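# Set the carton fully onto the raised block

## Task

Place the carton on top of the raised block so that no part of it overhangs an edge of the block; it has to stay there by itself once the robot is no longer holding it, and at the end the tool must have released it and backed away.

## Robot and tools

Robot: one arm with a vacuum tool at its end. The tool has four suction cups, each 36 mm across, on two air channels. The cup point is the centre of the four cup rims when nothing is pressed against them, and the cups point along the cup point's own +z axis. In the cup point's axes the cups sit at x = -35 and +35 mm; the pair at y = -70 mm is channel a and the pair at y = +70 mm is channel b. The tool body reaches 148 mm to either side along that y axis, so allow for it near the block and other objects.

Frame: all poses use the scene frame. Its origin is on the table surface directly under the arm base, +z is up, and +y is to the left when facing along +x. Distances are in metres and quaternions are written w first. The printed cup point position may be somewhat off, more so at long reach.

execute_actions takes "actions", a list holding one item or none, plus an optional "pictures" flag (true or false). An empty list commands nothing and just reports the state. An item with "rows" and "steps" (1 to 15, default 15, each step 1/30 s) drives the arm: each row is used for one step, and the final row repeats if rows run out. An item with only "steps" (up to 300) is a pause, counted from the previous result, so your thinking time is included. A refused call sends nothing to the robot.

A row is 9 numbers: x, y, z, qw, qx, qy, qz, suction_a, suction_b. The first seven are an absolute pose for the cup point in the scene frame, not an offset. A row is refused if its position is more than 0.6 m from the last reported position along any of the cup point's axes. Each step the controller moves the command to no more than 100 mm and 16 degrees from the measured pose; after an action ends the arm continues only to that clipped pose. So check the reported pose and send the rest in the next call. Repeat the wanted quaternion in every row rather than copying a reported one, which may have drifted. Motion trails commands by about 0.17 s.

suction_a and suction_b are each in [-1, 1]: +1 is full vacuum (about 75 kPa), a smaller value asks for that fraction, and 0.01 or less is off. Each channel keeps its last value. To grip, switch a channel on and press both its cups flat onto a smooth face of the carton so each rim seals all round, away from edges, seams or holes. If one cup of an active channel covers nothing, the pump's flow goes there and the other channel loses vacuum too. Results give suction_measured_a/b. A sealed channel reads up to 0.17 below the command, or 0.27 with both on. part_present_a/b switches to 1 at 0.54 and back to 0 under 0.49. Under vacuum the cups shorten, so the carton sits up to about 12 mm nearer the tool. A cup that seals on the table pins the tool; turn that channel off.

move takes "target" (one 9-number row, absolute pose as above) and optional "speed" (0.002 to 0.5 m/s, default 0.25; turn rate up to twice that in rad/s) and "stop_force" (9 to 40 N). It moves the cup point in a straight line toward the target over 0.5 to 10 s, turning the short way. It does not steer around obstacles and can overshoot the speed, especially near full reach. Suction values are applied at the start. With stop_force, a push against the direction of travel that rises by that much for two steps stops the path, backs up two steps and holds. Use it only at very low speed and without rotation. It is not allowed in the first 0.2 s of a scene. The press can briefly exceed it. Leave it out when moving away from a surface you touch. The result has a "move:" line with the ending (done, contact, off_target, moving, held, fault), any limits (paced = pose clipped, held = some steps blocked), and distance to target.

wait takes "seconds" (0 to 10) and lets time pass with no new command. zoom_image takes "camera" (cam_head_left, cam_head_right, cam_high, cam_low, cam_wrist) and "region" [x0, y0, x1, y1] in that image's pixels, top-left origin, at most 504 by 504.

Result lines: the state gives cup point pose and velocities. "pose unreachable" and HELD mark steps the clearance check changed or blocked (the base mount counts as arm). "Hand target" shows where the controller is heading. Wrist force and torque are in the cup point's axes, pointing from a contact back into the arm. They have up to about 4 N offset and 2.4 N noise and saturate near 50 N. "no reading" is normal at the start.

Cautions: a force of 150 N anywhere, or a joint torque at its limit (wrist joints only 24.3 N m, others 130 N m, including a held load), stops the arm for 10 s. The arm is stiff, so aim only slightly past contact and approach slowly. Holding loads warms motors: a MOTOR HOT line appears at 70 °C and brakes lock at 85 °C. Avoid dropping, slamming or sliding the carton, and never push anything off the table. Loose objects may be nudged now and then. To release: set the carton down resting on the block, turn both channels off, then lift at least 15 mm and move clear.

Each tool is called by a JSON object that holds its "method" and its "body".

## Session

{"method": "execute_actions", "body": {"actions": []}}

Scene clock: 0.00 s of 5300.00 s.
end_effector_position=(+0.4282, +0.0128, +0.4283) suction_measured_a=0.01 part_present_a=0 suction_measured_b=0.01 part_present_b=0 end_effector_quat_wxyz=(+0.003, -0.016, +1.000, -0.002) end_effector_velocity=(+0.000, +0.000, +0.001) end_effector_angular_velocity=(+0.001, -0.002, +0.001)
Joint positions: [-0.317 -1.771  1.732 -1.535 -1.572  1.253]
Joint velocities: [ 0.001  0.    -0.002  0.001  0.001 -0.   ]
Motor temperatures (°C, as the motors report them): [26 28 28 32 35 33]
Wrist force (N, on the end effector, along its own x y z axes, offset not removed): no reading
Wrist torque (N m, same axes, about the end effector's origin, offset not removed): no reading
Hand target: +0.428, +0.013, +0.428; +0.003, -0.016, +1.000, -0.002
camera_calibration (this result's frames):
cam_wrist: T_world_to_cam=[[0.0542008, -0.998393, 0.0165607, -0.0261399], [-0.79116, -0.0328202, 0.610728, 0.11938], [-0.609203, -0.0462041, -0.791667, 0.72128], [0, 0, 0, 1]] pos_world=[0.535271, 0.0111463, 0.498538]

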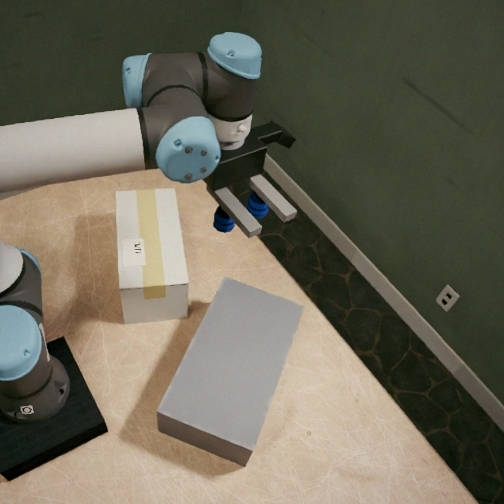

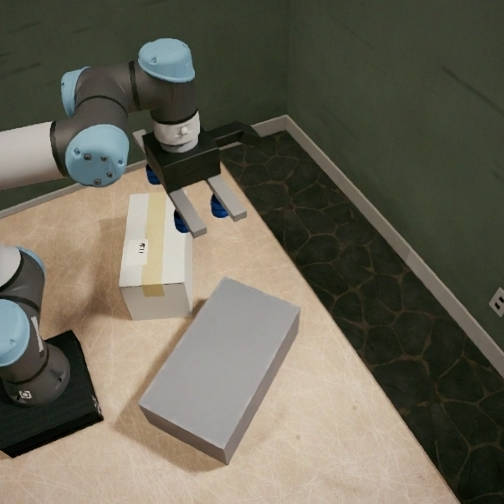

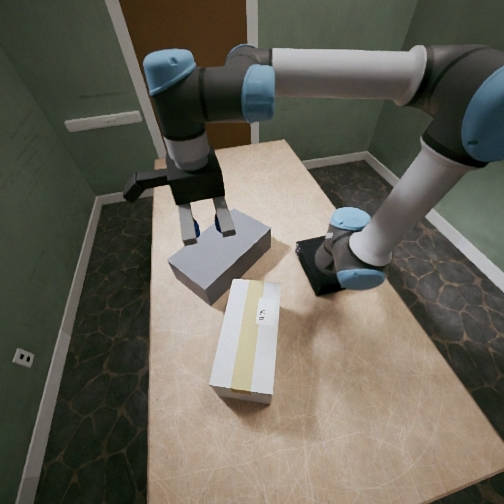

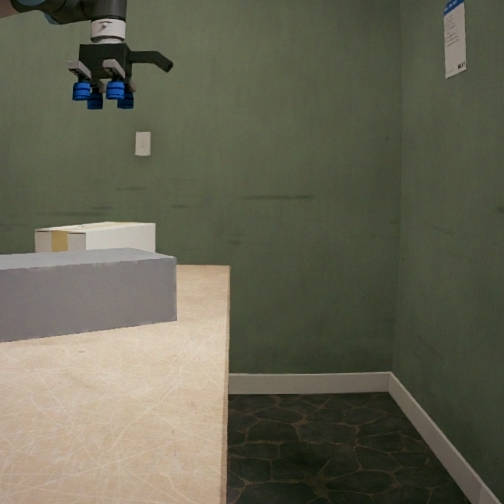

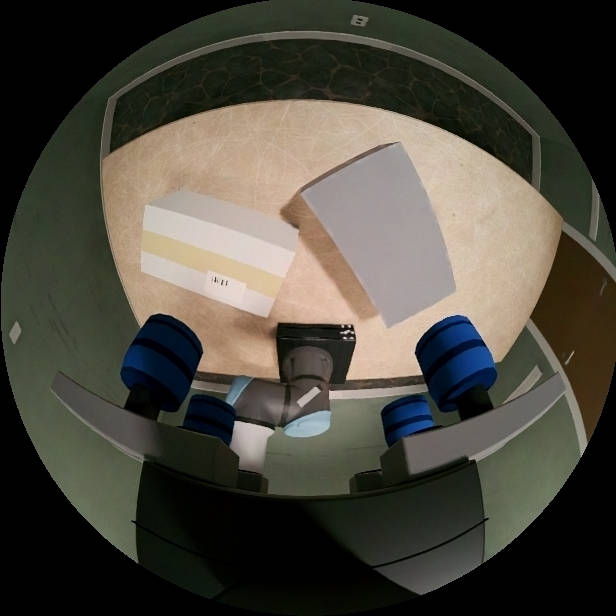

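{"method": "move", "body": {"target": [0.392,0.204,0.19,0,0.1994,0.9799,0,0,0], "speed": 0.3}}

Scene clock: 20.23 s of 5300.00 s.
end_effector_position=(+0.3928, +0.2042, +0.1899) suction_measured_a=0.01 part_present_a=0 suction_measured_b=0.01 part_present_b=0 end_effector_quat_wxyz=(+0.000, +0.199, +0.980, +0.001) end_effector_velocity=(+0.002, +0.001, +0.000) end_effector_angular_velocity=(-0.001, -0.005, -0.001)
Joint positions: [ 0.14  -1.558  2.187 -2.199 -1.568  2.144]
Joint velocities: [ 0.002  0.003 -0.003 -0.005 -0.002  0.003]
Motor temperatures (°C, as the motors report them): [26 28 28 32 35 33]
Wrist force (N, on the end effector, along its own x y z axes, offset not removed): [-0.6 -3.1 0.0]
Wrist torque (N m, same axes, about the end effector's origin, offset not removed): [-0.36 0.14 -0.17]
Hand target: +0.393, +0.204, +0.190; +0.000, +0.199, +0.980, +0.001
Off the commanded pose: 0.001 m, 0 deg.
After step 90, 15.60 s passed at rest.
move: done
camera_calibration (this result's frames):
cam_wrist: T_world_to_cam=[[-0.36981, -0.929042, 0.0110347, 0.324237], [-0.730071, 0.297913, 0.615016, 0.150962], [-0.574663, 0.219383, -0.788438, 0.451391], [0, 0, 0, 1]] pos_world=[0.489517, 0.157228, 0.259472]

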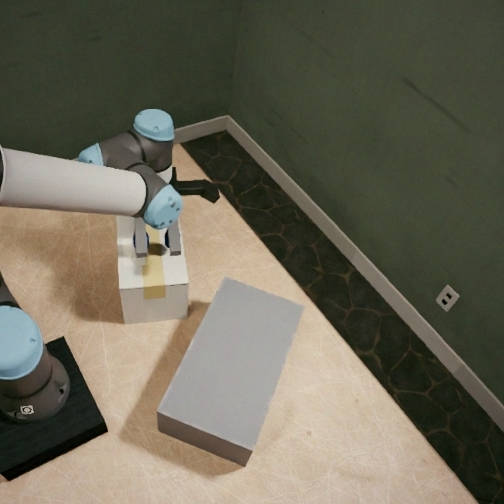

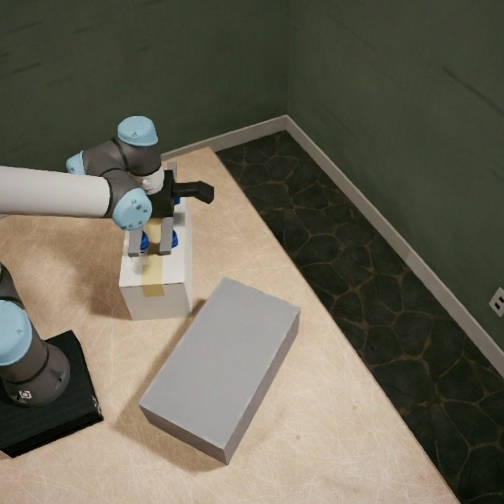

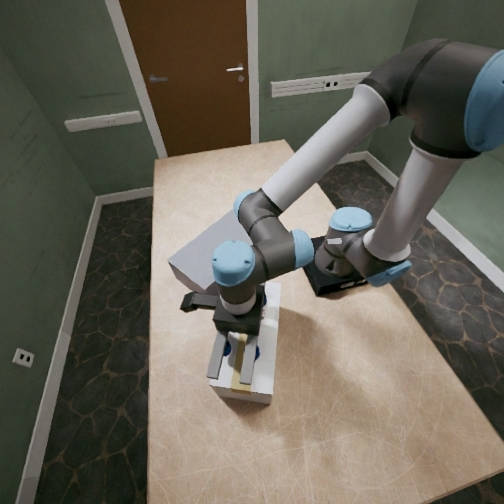

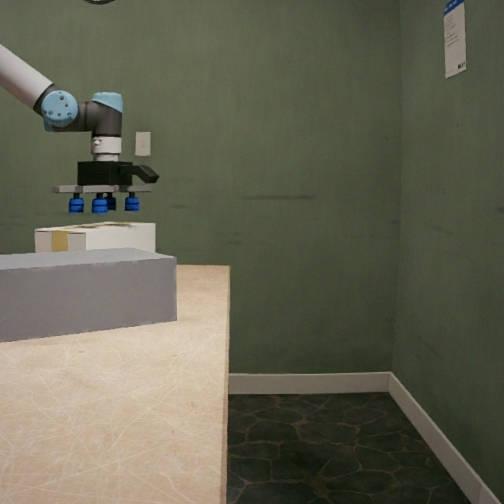

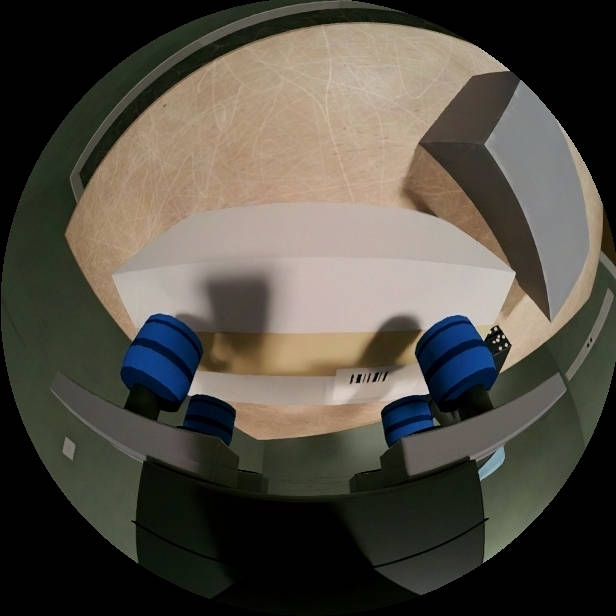

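{"method": "move", "body": {"target": [0.376,0.205,0.165,0,0.1994,0.9799,0,0,0], "speed": 0.1}}

{"method": "move", "body": {"target": [0.376,0.205,0.11,0,0.1994,0.9799,0,1,1], "speed": 0.01, "stop_force": 12}}

{"method": "move", "body": {"target": [0.376,0.205,0.32,0,0.1994,0.9799,0,1,1], "speed": 0.15}}

{"method": "move", "body": {"target": [0.412,-0.158,0.30,0,0.454,0.891,0,1,1], "speed": 0.2}}

Scene clock: 31.07 s of 5300.00 s.
end_effector_position=(+0.3761, +0.2050, +0.1650) suction_measured_a=0.01 part_present_a=0 suction_measured_b=0.01 part_present_b=0 end_effector_quat_wxyz=(-0.000, +0.199, +0.980, +0.000) end_effector_velocity=(-0.001, +0.001, -0.001) end_effector_angular_velocity=(+0.001, +0.001, -0.001)
Joint positions: [ 0.151 -1.547  2.256 -2.278 -1.57   2.154]
Joint velocities: [ 0.001  0.001  0.002 -0.002  0.001  0.002]
Motor temperatures (°C, as the motors report them): [26 28 28 32 35 33]
Wrist force (N, on the end effector, along its own x y z axes, offset not removed): [-1.4 -3.3 0.4]
Wrist torque (N m, same axes, about the end effector's origin, offset not removed): [-0.42 0.06 -0.16]
Hand target: +0.376, +0.205, +0.165; -0.000, +0.199, +0.980, +0.000
Off the commanded pose: 0.000 m, 0 deg.
After step 90, 7.00 s passed at rest.
move: done
camera_calibration (this result's frames):
cam_wrist: T_world_to_cam=[[-0.369926, -0.928972, 0.0128439, 0.3189], [-0.72972, 0.299083, 0.614865, 0.153479], [-0.575034, 0.218082, -0.788528, 0.422462], [0, 0, 0, 1]] pos_world=[0.472896, 0.158216, 0.234659]

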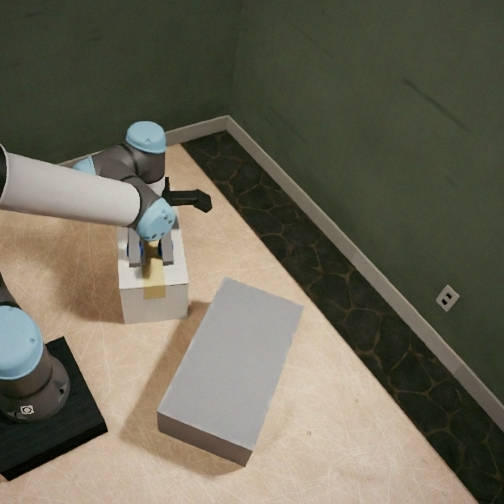

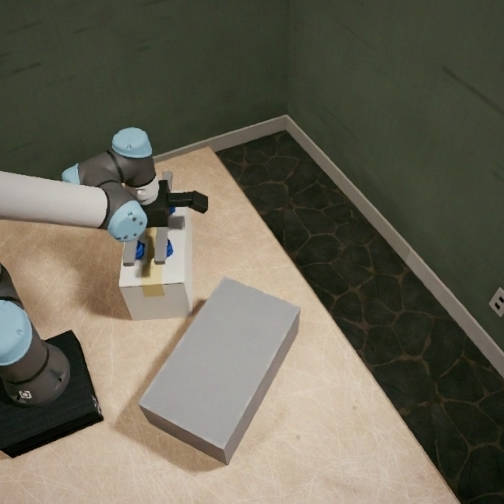

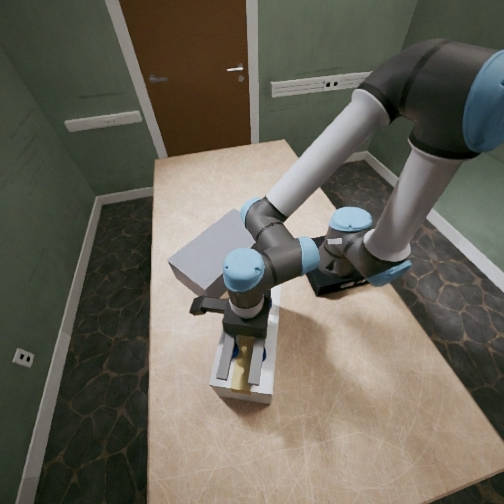

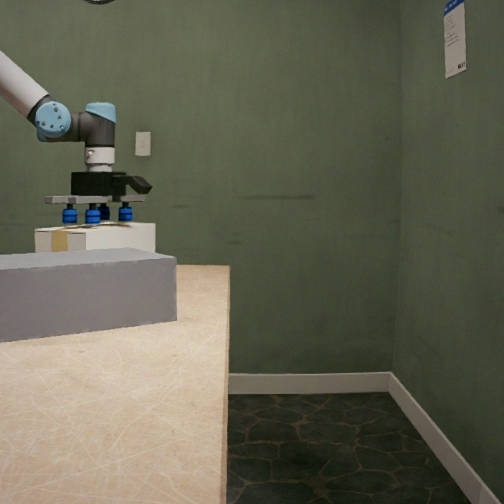

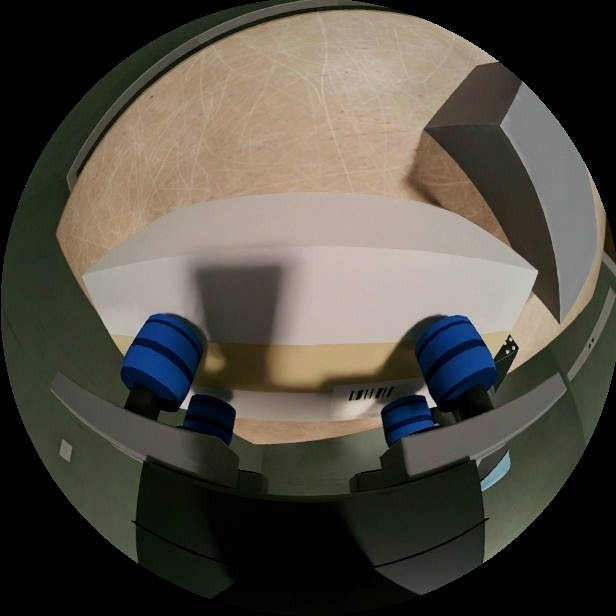

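Scene clock: 33.80 s of 5300.00 s.
end_effector_position=(+0.3760, +0.2050, +0.1414) suction_measured_a=0.80 part_present_a=1 suction_measured_b=0.80 part_present_b=1 end_effector_quat_wxyz=(-0.000, +0.199, +0.980, +0.000) end_effector_velocity=(-0.002, -0.000, +0.002) end_effector_angular_velocity=(-0.002, +0.007, +0.000)
Joint positions: [ 0.151 -1.497  2.285 -2.357 -1.57   2.154]
Joint velocities: [ 0.    -0.006 -0.002  0.015 -0.001  0.   ]
Motor temperatures (°C, as the motors report them): [26 28 28 32 35 33]
Wrist force (N, on the end effector, along its own x y z axes, offset not removed): [-2.0 7.3 -14.5]
Wrist torque (N m, same axes, about the end effector's origin, offset not removed): [-1.67 -2.68 -0.56]
Hand target: +0.376, +0.205, +0.142; +0.000, +0.199, +0.980, +0.000
Off the commanded pose: 0.031 m, 0 deg.
move: contact
camera_calibration (this result's frames):
cam_wrist: T_world_to_cam=[[-0.369902, -0.928981, 0.01289, 0.319177], [-0.729656, 0.299067, 0.614948, 0.167941], [-0.57513, 0.218066, -0.788462, 0.403768], [0, 0, 0, 1]] pos_world=[0.472822, 0.158236, 0.210966]

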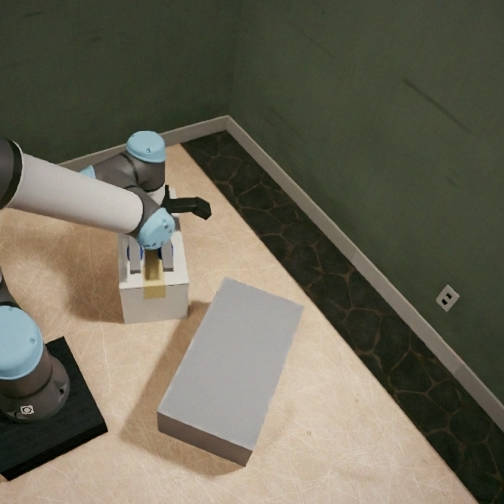

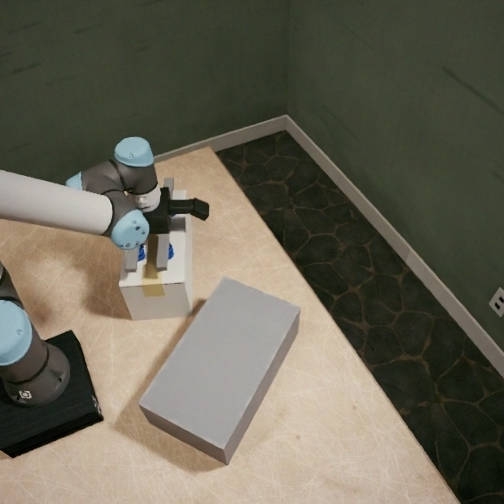

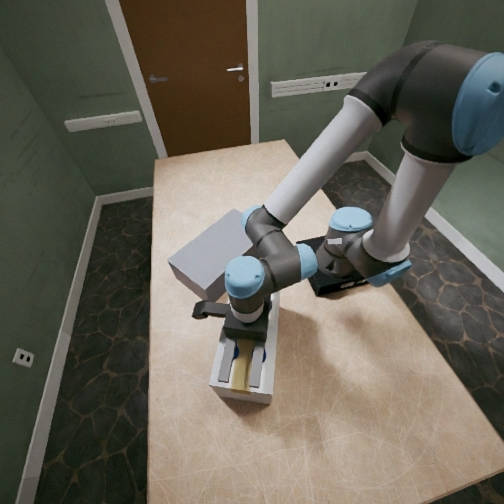

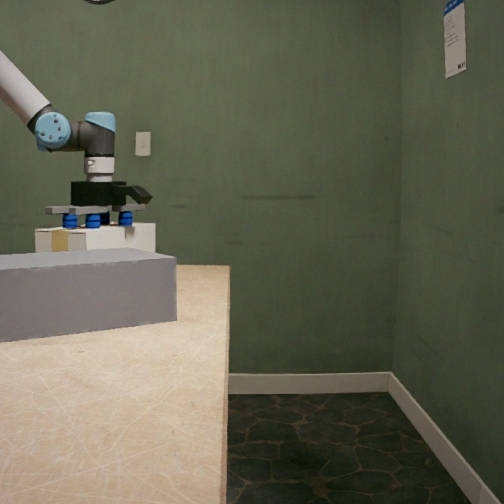

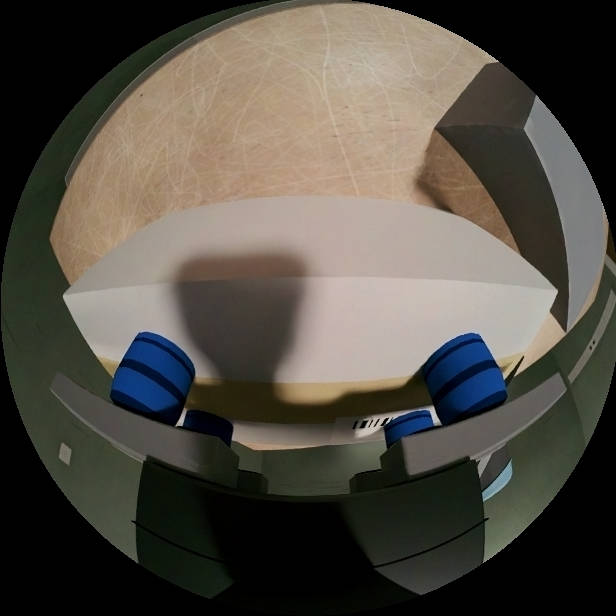

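Scene clock: 35.47 s of 5300.00 s.
end_effector_position=(+0.3756, +0.2049, +0.3200) suction_measured_a=0.80 part_present_a=1 suction_measured_b=0.80 part_present_b=1 end_effector_quat_wxyz=(-0.000, +0.199, +0.980, +0.000) end_effector_velocity=(+0.001, -0.000, +0.002) end_effector_angular_velocity=(-0.003, -0.002, +0.001)
Joint positions: [ 0.15  -1.744  1.986 -1.812 -1.57   2.154]
Joint velocities: [ 0.001 -0.    -0.004  0.003 -0.003 -0.   ]
Motor temperatures (°C, as the motors report them): [26 28 28 32 35 33]
Wrist force (N, on the end effector, along its own x y z axes, offset not removed): [-3.4 -6.7 20.7]
Wrist torque (N m, same axes, about the end effector's origin, offset not removed): [-1.53 0.38 -0.07]
Hand target: +0.376, +0.205, +0.320; +0.000, +0.199, +0.980, -0.000
Off the commanded pose: 0.000 m, 0 deg.
move: done
camera_calibration (this result's frames):
cam_wrist: T_world_to_cam=[[-0.36993, -0.928971, 0.0128583, 0.316602], [-0.729722, 0.299096, 0.614856, 0.0578368], [-0.575029, 0.21807, -0.788535, 0.54434], [0, 0, 0, 1]] pos_world=[0.472337, 0.158111, 0.389599]

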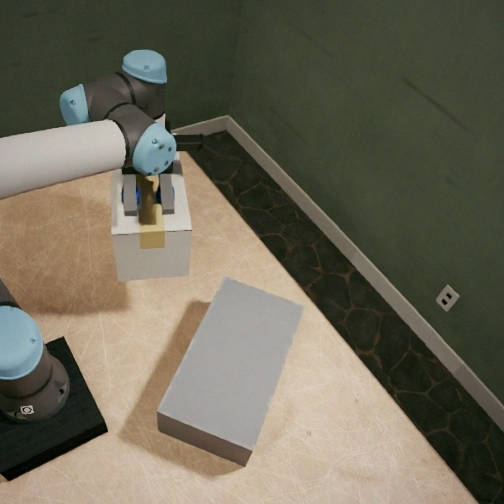

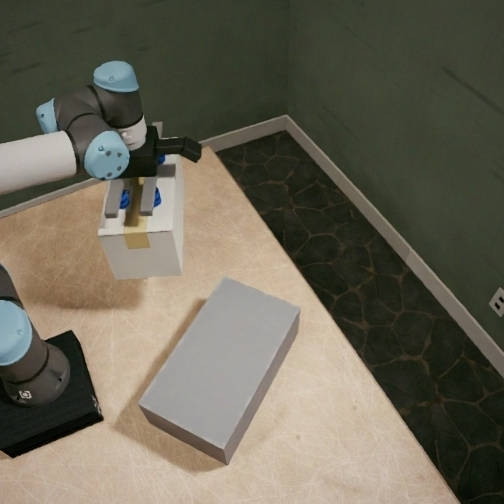

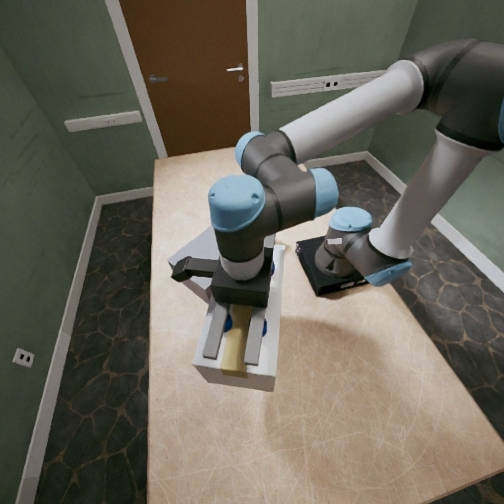

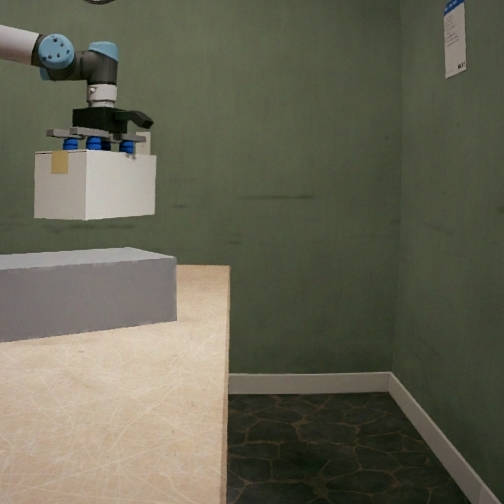

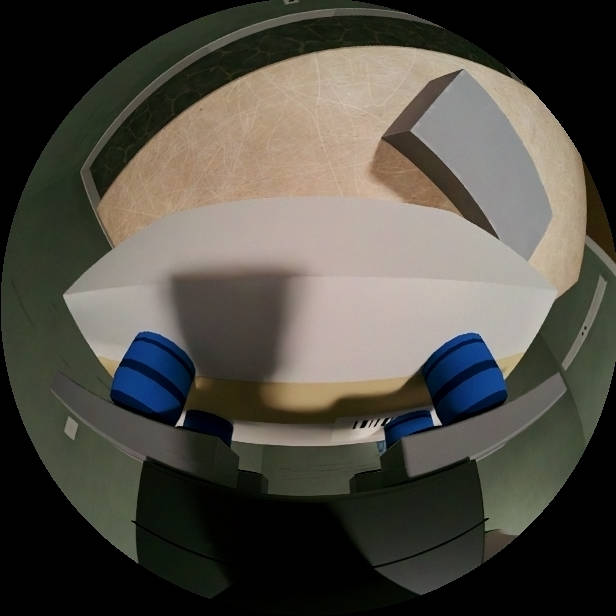

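Scene clock: 37.80 s of 5300.00 s.
end_effector_position=(+0.4112, -0.1583, +0.3000) suction_measured_a=0.80 part_present_a=1 suction_measured_b=0.80 part_present_b=1 end_effector_quat_wxyz=(-0.000, +0.454, +0.891, -0.002) end_effector_velocity=(+0.001, -0.001, +0.001) end_effector_angular_velocity=(-0.000, -0.002, -0.001)
Joint positions: [-0.703 -1.695  1.999 -1.874 -1.575  1.841]
Joint velocities: [-0.001  0.003 -0.004 -0.001  0.001  0.   ]
Motor temperatures (°C, as the motors report them): [26 28 28 32 35 33]
Wrist force (N, on the end effector, along its own x y z axes, offset not removed): [-0.4 1.7 21.4]
Wrist torque (N m, same axes, about the end effector's origin, offset not removed): [-0.35 -0.18 -0.07]
Hand target: +0.411, -0.158, +0.300; -0.000, +0.454, +0.891, -0.002
Off the commanded pose: 0.001 m, 0 deg.
move: done
camera_calibration (this result's frames):
cam_wrist: T_world_to_cam=[[-0.795412, -0.605846, 0.0164226, 0.217697], [-0.470193, 0.633959, 0.614015, 0.151314], [-0.38241, 0.480673, -0.789124, 0.590865], [0, 0, 0, 1]] pos_world=[0.470258, -0.248049, 0.369781]

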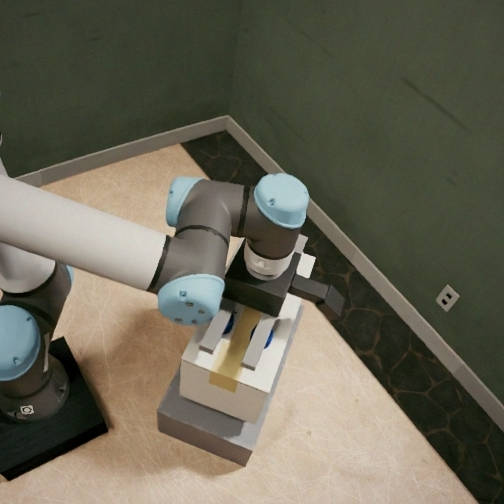

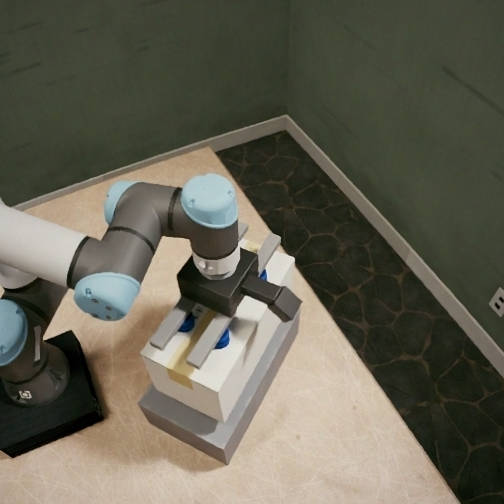

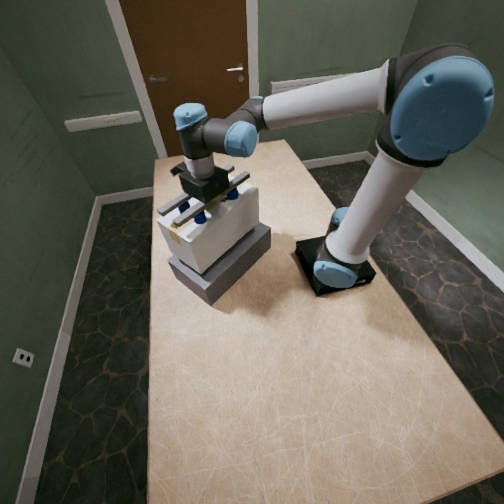

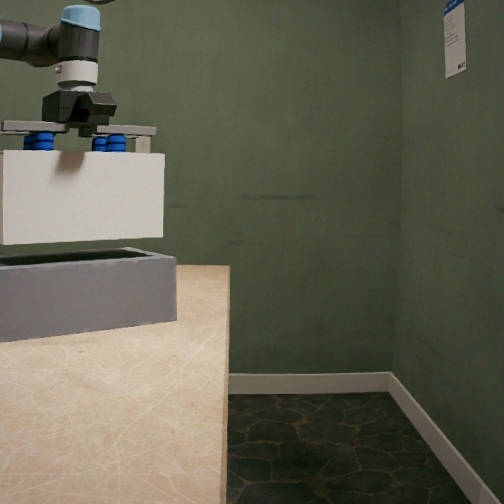

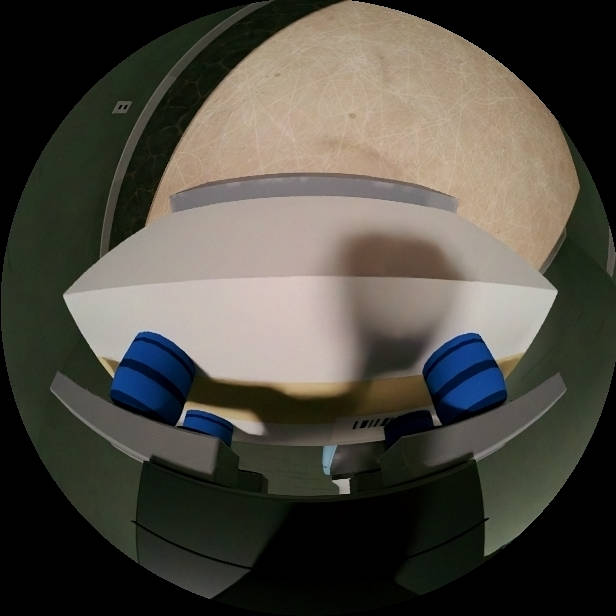

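{"method": "move", "body": {"target": [0.412,-0.164,0.275,0,0.454,0.891,0,1,1], "speed": 0.05}}

{"method": "move", "body": {"target": [0.412,-0.164,0.22,0,0.454,0.891,0,1,1], "speed": 0.01, "stop_force": 15}}

Scene clock: 44.07 s of 5300.00 s.
end_effector_position=(+0.4120, -0.1640, +0.2751) suction_measured_a=0.80 part_present_a=1 suction_measured_b=0.80 part_present_b=1 end_effector_quat_wxyz=(-0.000, +0.454, +0.891, -0.000) end_effector_velocity=(+0.000, -0.001, -0.001) end_effector_angular_velocity=(-0.001, -0.001, -0.000)
Joint positions: [-0.714 -1.666  2.042 -1.944 -1.572  1.83 ]
Joint velocities: [-0.001  0.001  0.002 -0.004  0.    -0.001]
Motor temperatures (°C, as the motors report them): [26 28 28 32 35 33]
Wrist force (N, on the end effector, along its own x y z axes, offset not removed): [-0.4 -6.3 20.7]
Wrist torque (N m, same axes, about the end effector's origin, offset not removed): [-1.23 0.00 0.01]
Hand target: +0.412, -0.164, +0.275; -0.000, +0.454, +0.891, -0.000
Off the commanded pose: 0.000 m, 0 deg.
move: done
camera_calibration (this result's frames):
cam_wrist: T_world_to_cam=[[-0.795516, -0.605794, 0.0129435, 0.21627], [-0.471442, 0.632225, 0.614845, 0.170638], [-0.380652, 0.483017, -0.788542, 0.573738], [0, 0, 0, 1]] pos_world=[0.470888, -0.253992, 0.344701]

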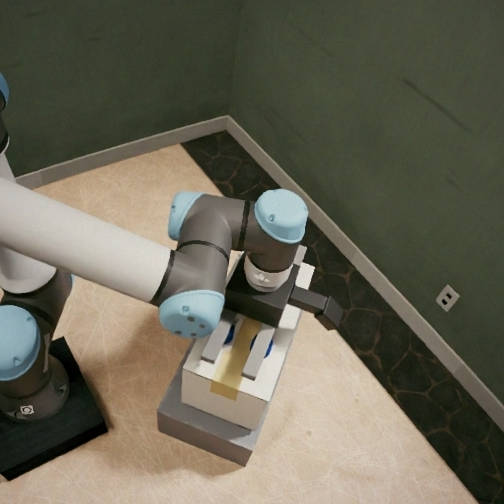

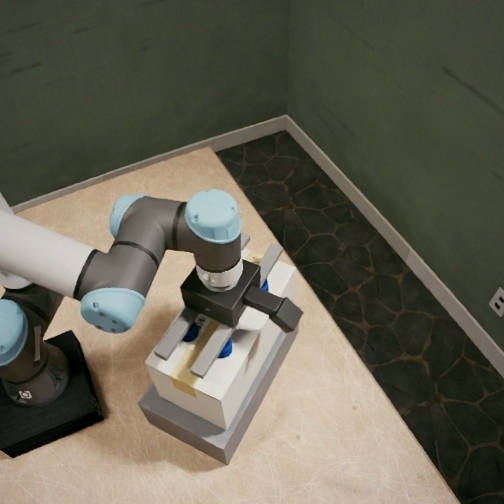

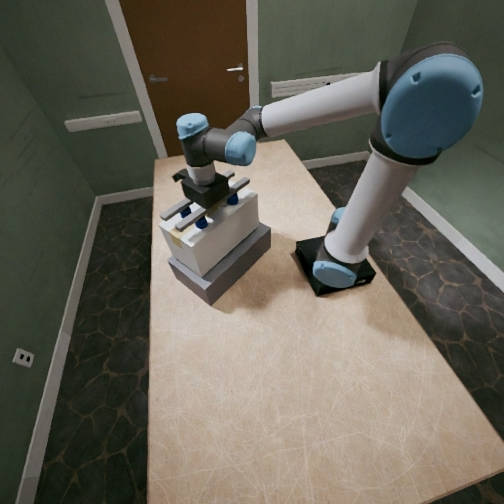

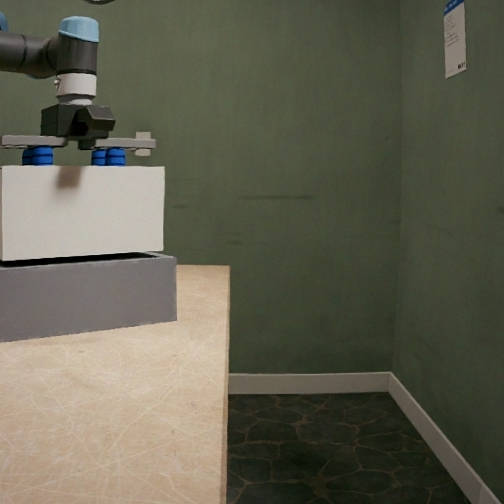

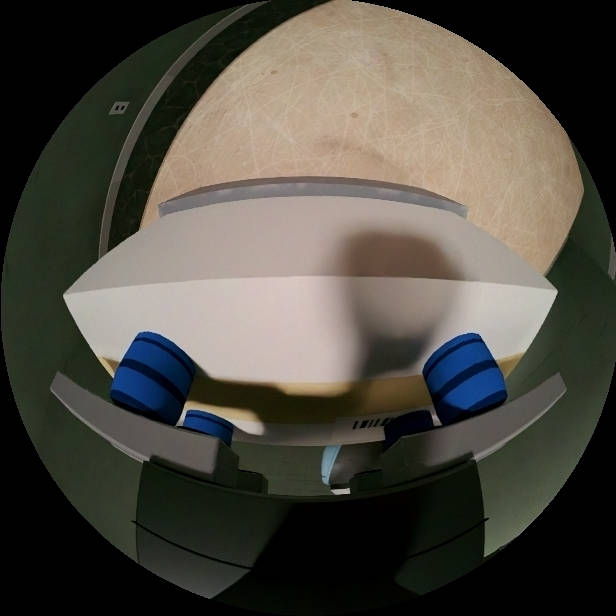

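Scene clock: 45.73 s of 5300.00 s.
end_effector_position=(+0.4120, -0.1640, +0.2619) suction_measured_a=0.80 part_present_a=1 suction_measured_b=0.80 part_present_b=1 end_effector_quat_wxyz=(-0.000, +0.454, +0.891, +0.000) end_effector_velocity=(-0.000, -0.000, +0.002) end_effector_angular_velocity=(+0.001, +0.003, +0.001)
Joint positions: [-0.715 -1.653  2.066 -1.982 -1.572  1.83 ]
Joint velocities: [-0.    -0.002 -0.005  0.01  -0.001 -0.001]
Motor temperatures (°C, as the motors report them): [26 28 28 32 35 33]
Wrist force (N, on the end effector, along its own x y z axes, offset not removed): [2.2 1.1 -4.7]
Wrist torque (N m, same axes, about the end effector's origin, offset not removed): [-0.12 -2.05 0.23]
Hand target: +0.412, -0.164, +0.262; -0.000, +0.454, +0.891, -0.000
Off the commanded pose: 0.042 m, 0 deg.
move: contact
camera_calibration (this result's frames):
cam_wrist: T_world_to_cam=[[-0.795512, -0.605798, 0.0130315, 0.216394], [-0.471241, 0.63205, 0.615179, 0.178469], [-0.380911, 0.483241, -0.78828, 0.563368], [0, 0, 0, 1]] pos_world=[0.470839, -0.253953, 0.331481]

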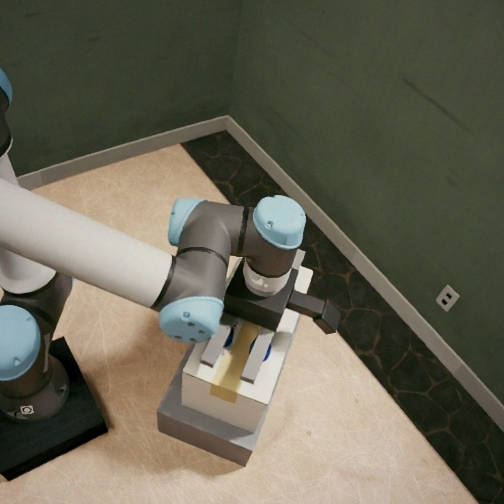

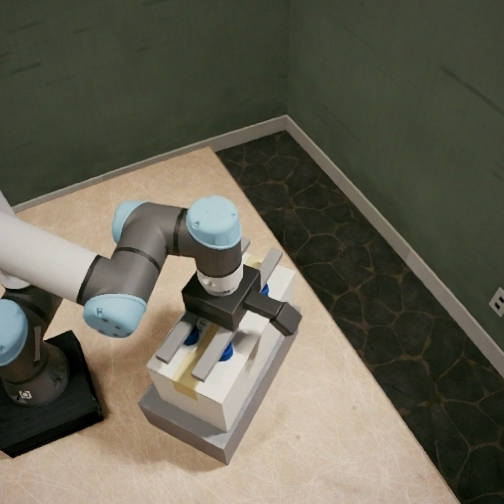

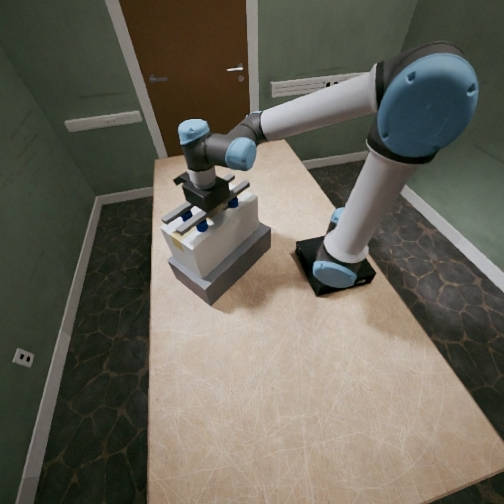

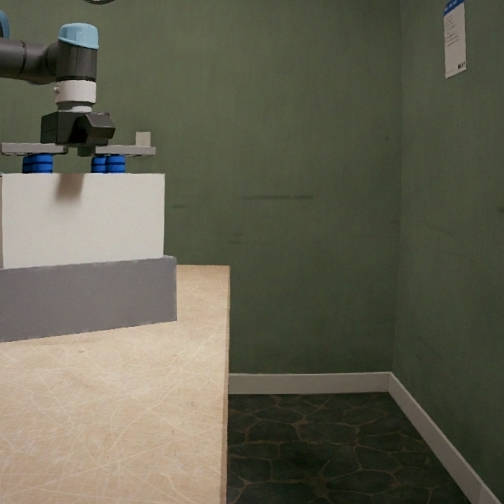

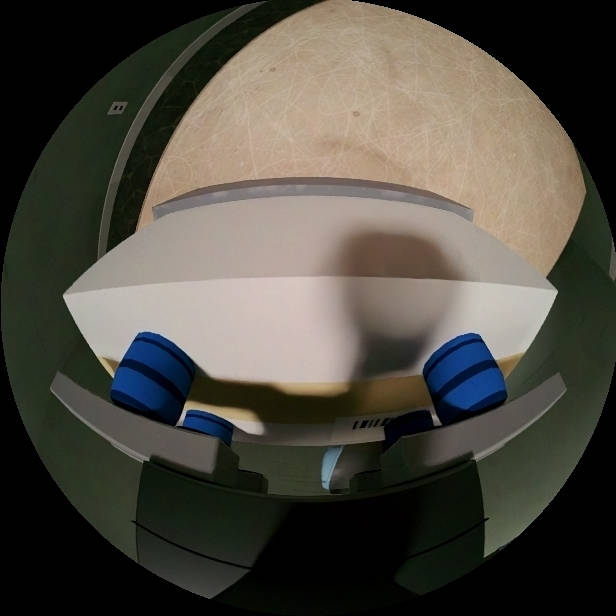

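{"method": "move", "body": {"target": [0.412,-0.164,0.37,0,0.454,0.891,0,0,0], "speed": 0.1}}

{"method": "finished_scene", "body": {"scene": 2}}

Scene clock: 51.57 s of 5300.00 s.
end_effector_position=(+0.4118, -0.1638, +0.3699) suction_measured_a=0.01 part_present_a=0 suction_measured_b=0.01 part_present_b=0 end_effector_quat_wxyz=(+0.000, +0.454, +0.891, +0.000) end_effector_velocity=(-0.001, -0.000, +0.000) end_effector_angular_velocity=(+0.002, +0.004, -0.001)
Joint positions: [-0.714 -1.725  1.843 -1.686 -1.572  1.83 ]
Joint velocities: [-0.001  0.    -0.002  0.006 -0.001  0.   ]
Motor temperatures (°C, as the motors report them): [26 28 28 32 35 33]
Wrist force (N, on the end effector, along its own x y z axes, offset not removed): [5.3 -0.5 -4.3]
Wrist torque (N m, same axes, about the end effector's origin, offset not removed): [-0.07 -0.46 -0.15]
Hand target: +0.412, -0.164, +0.370; +0.000, +0.454, +0.891, -0.000
Off the commanded pose: 0.000 m, 0 deg.
move: done
camera_calibration (this result's frames):
cam_wrist: T_world_to_cam=[[-0.795518, -0.605794, 0.0128369, 0.215032], [-0.471499, 0.632191, 0.614836, 0.112094], [-0.38058, 0.48306, -0.78855, 0.648311], [0, 0, 0, 1]] pos_world=[0.470648, -0.253773, 0.439546]

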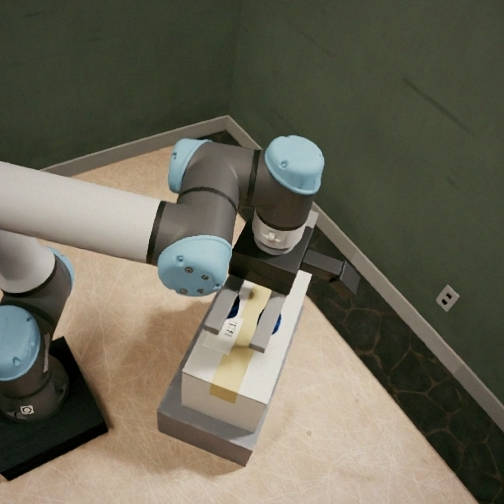

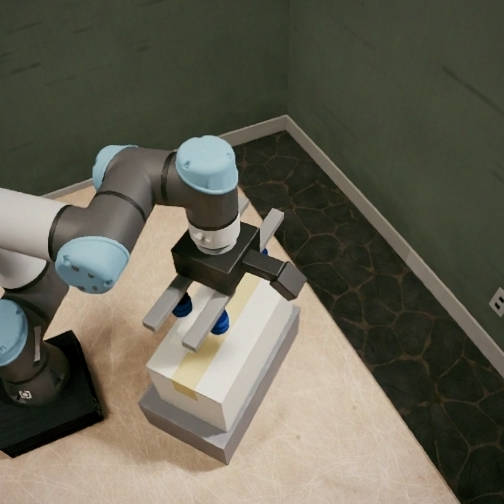

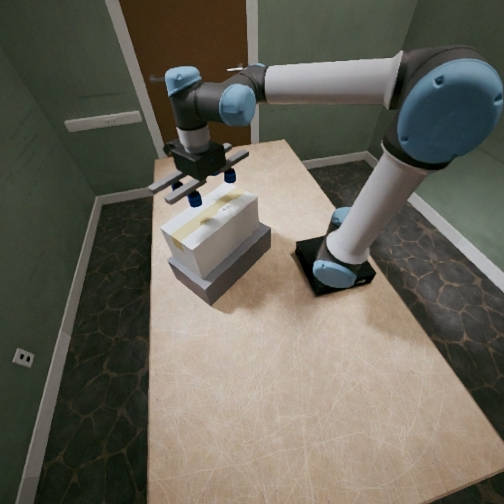

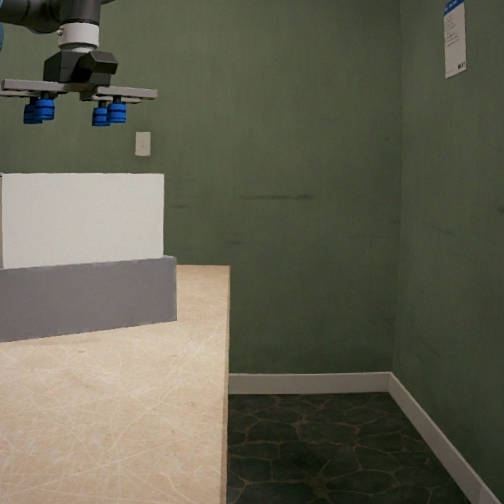

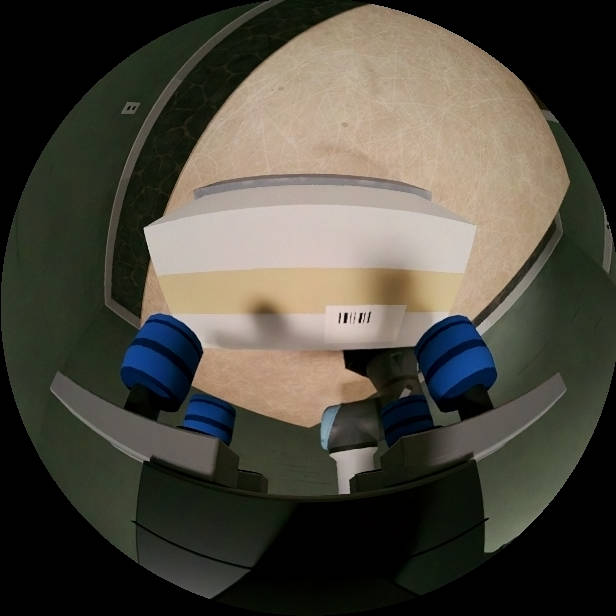

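The scene is finished: the task was done.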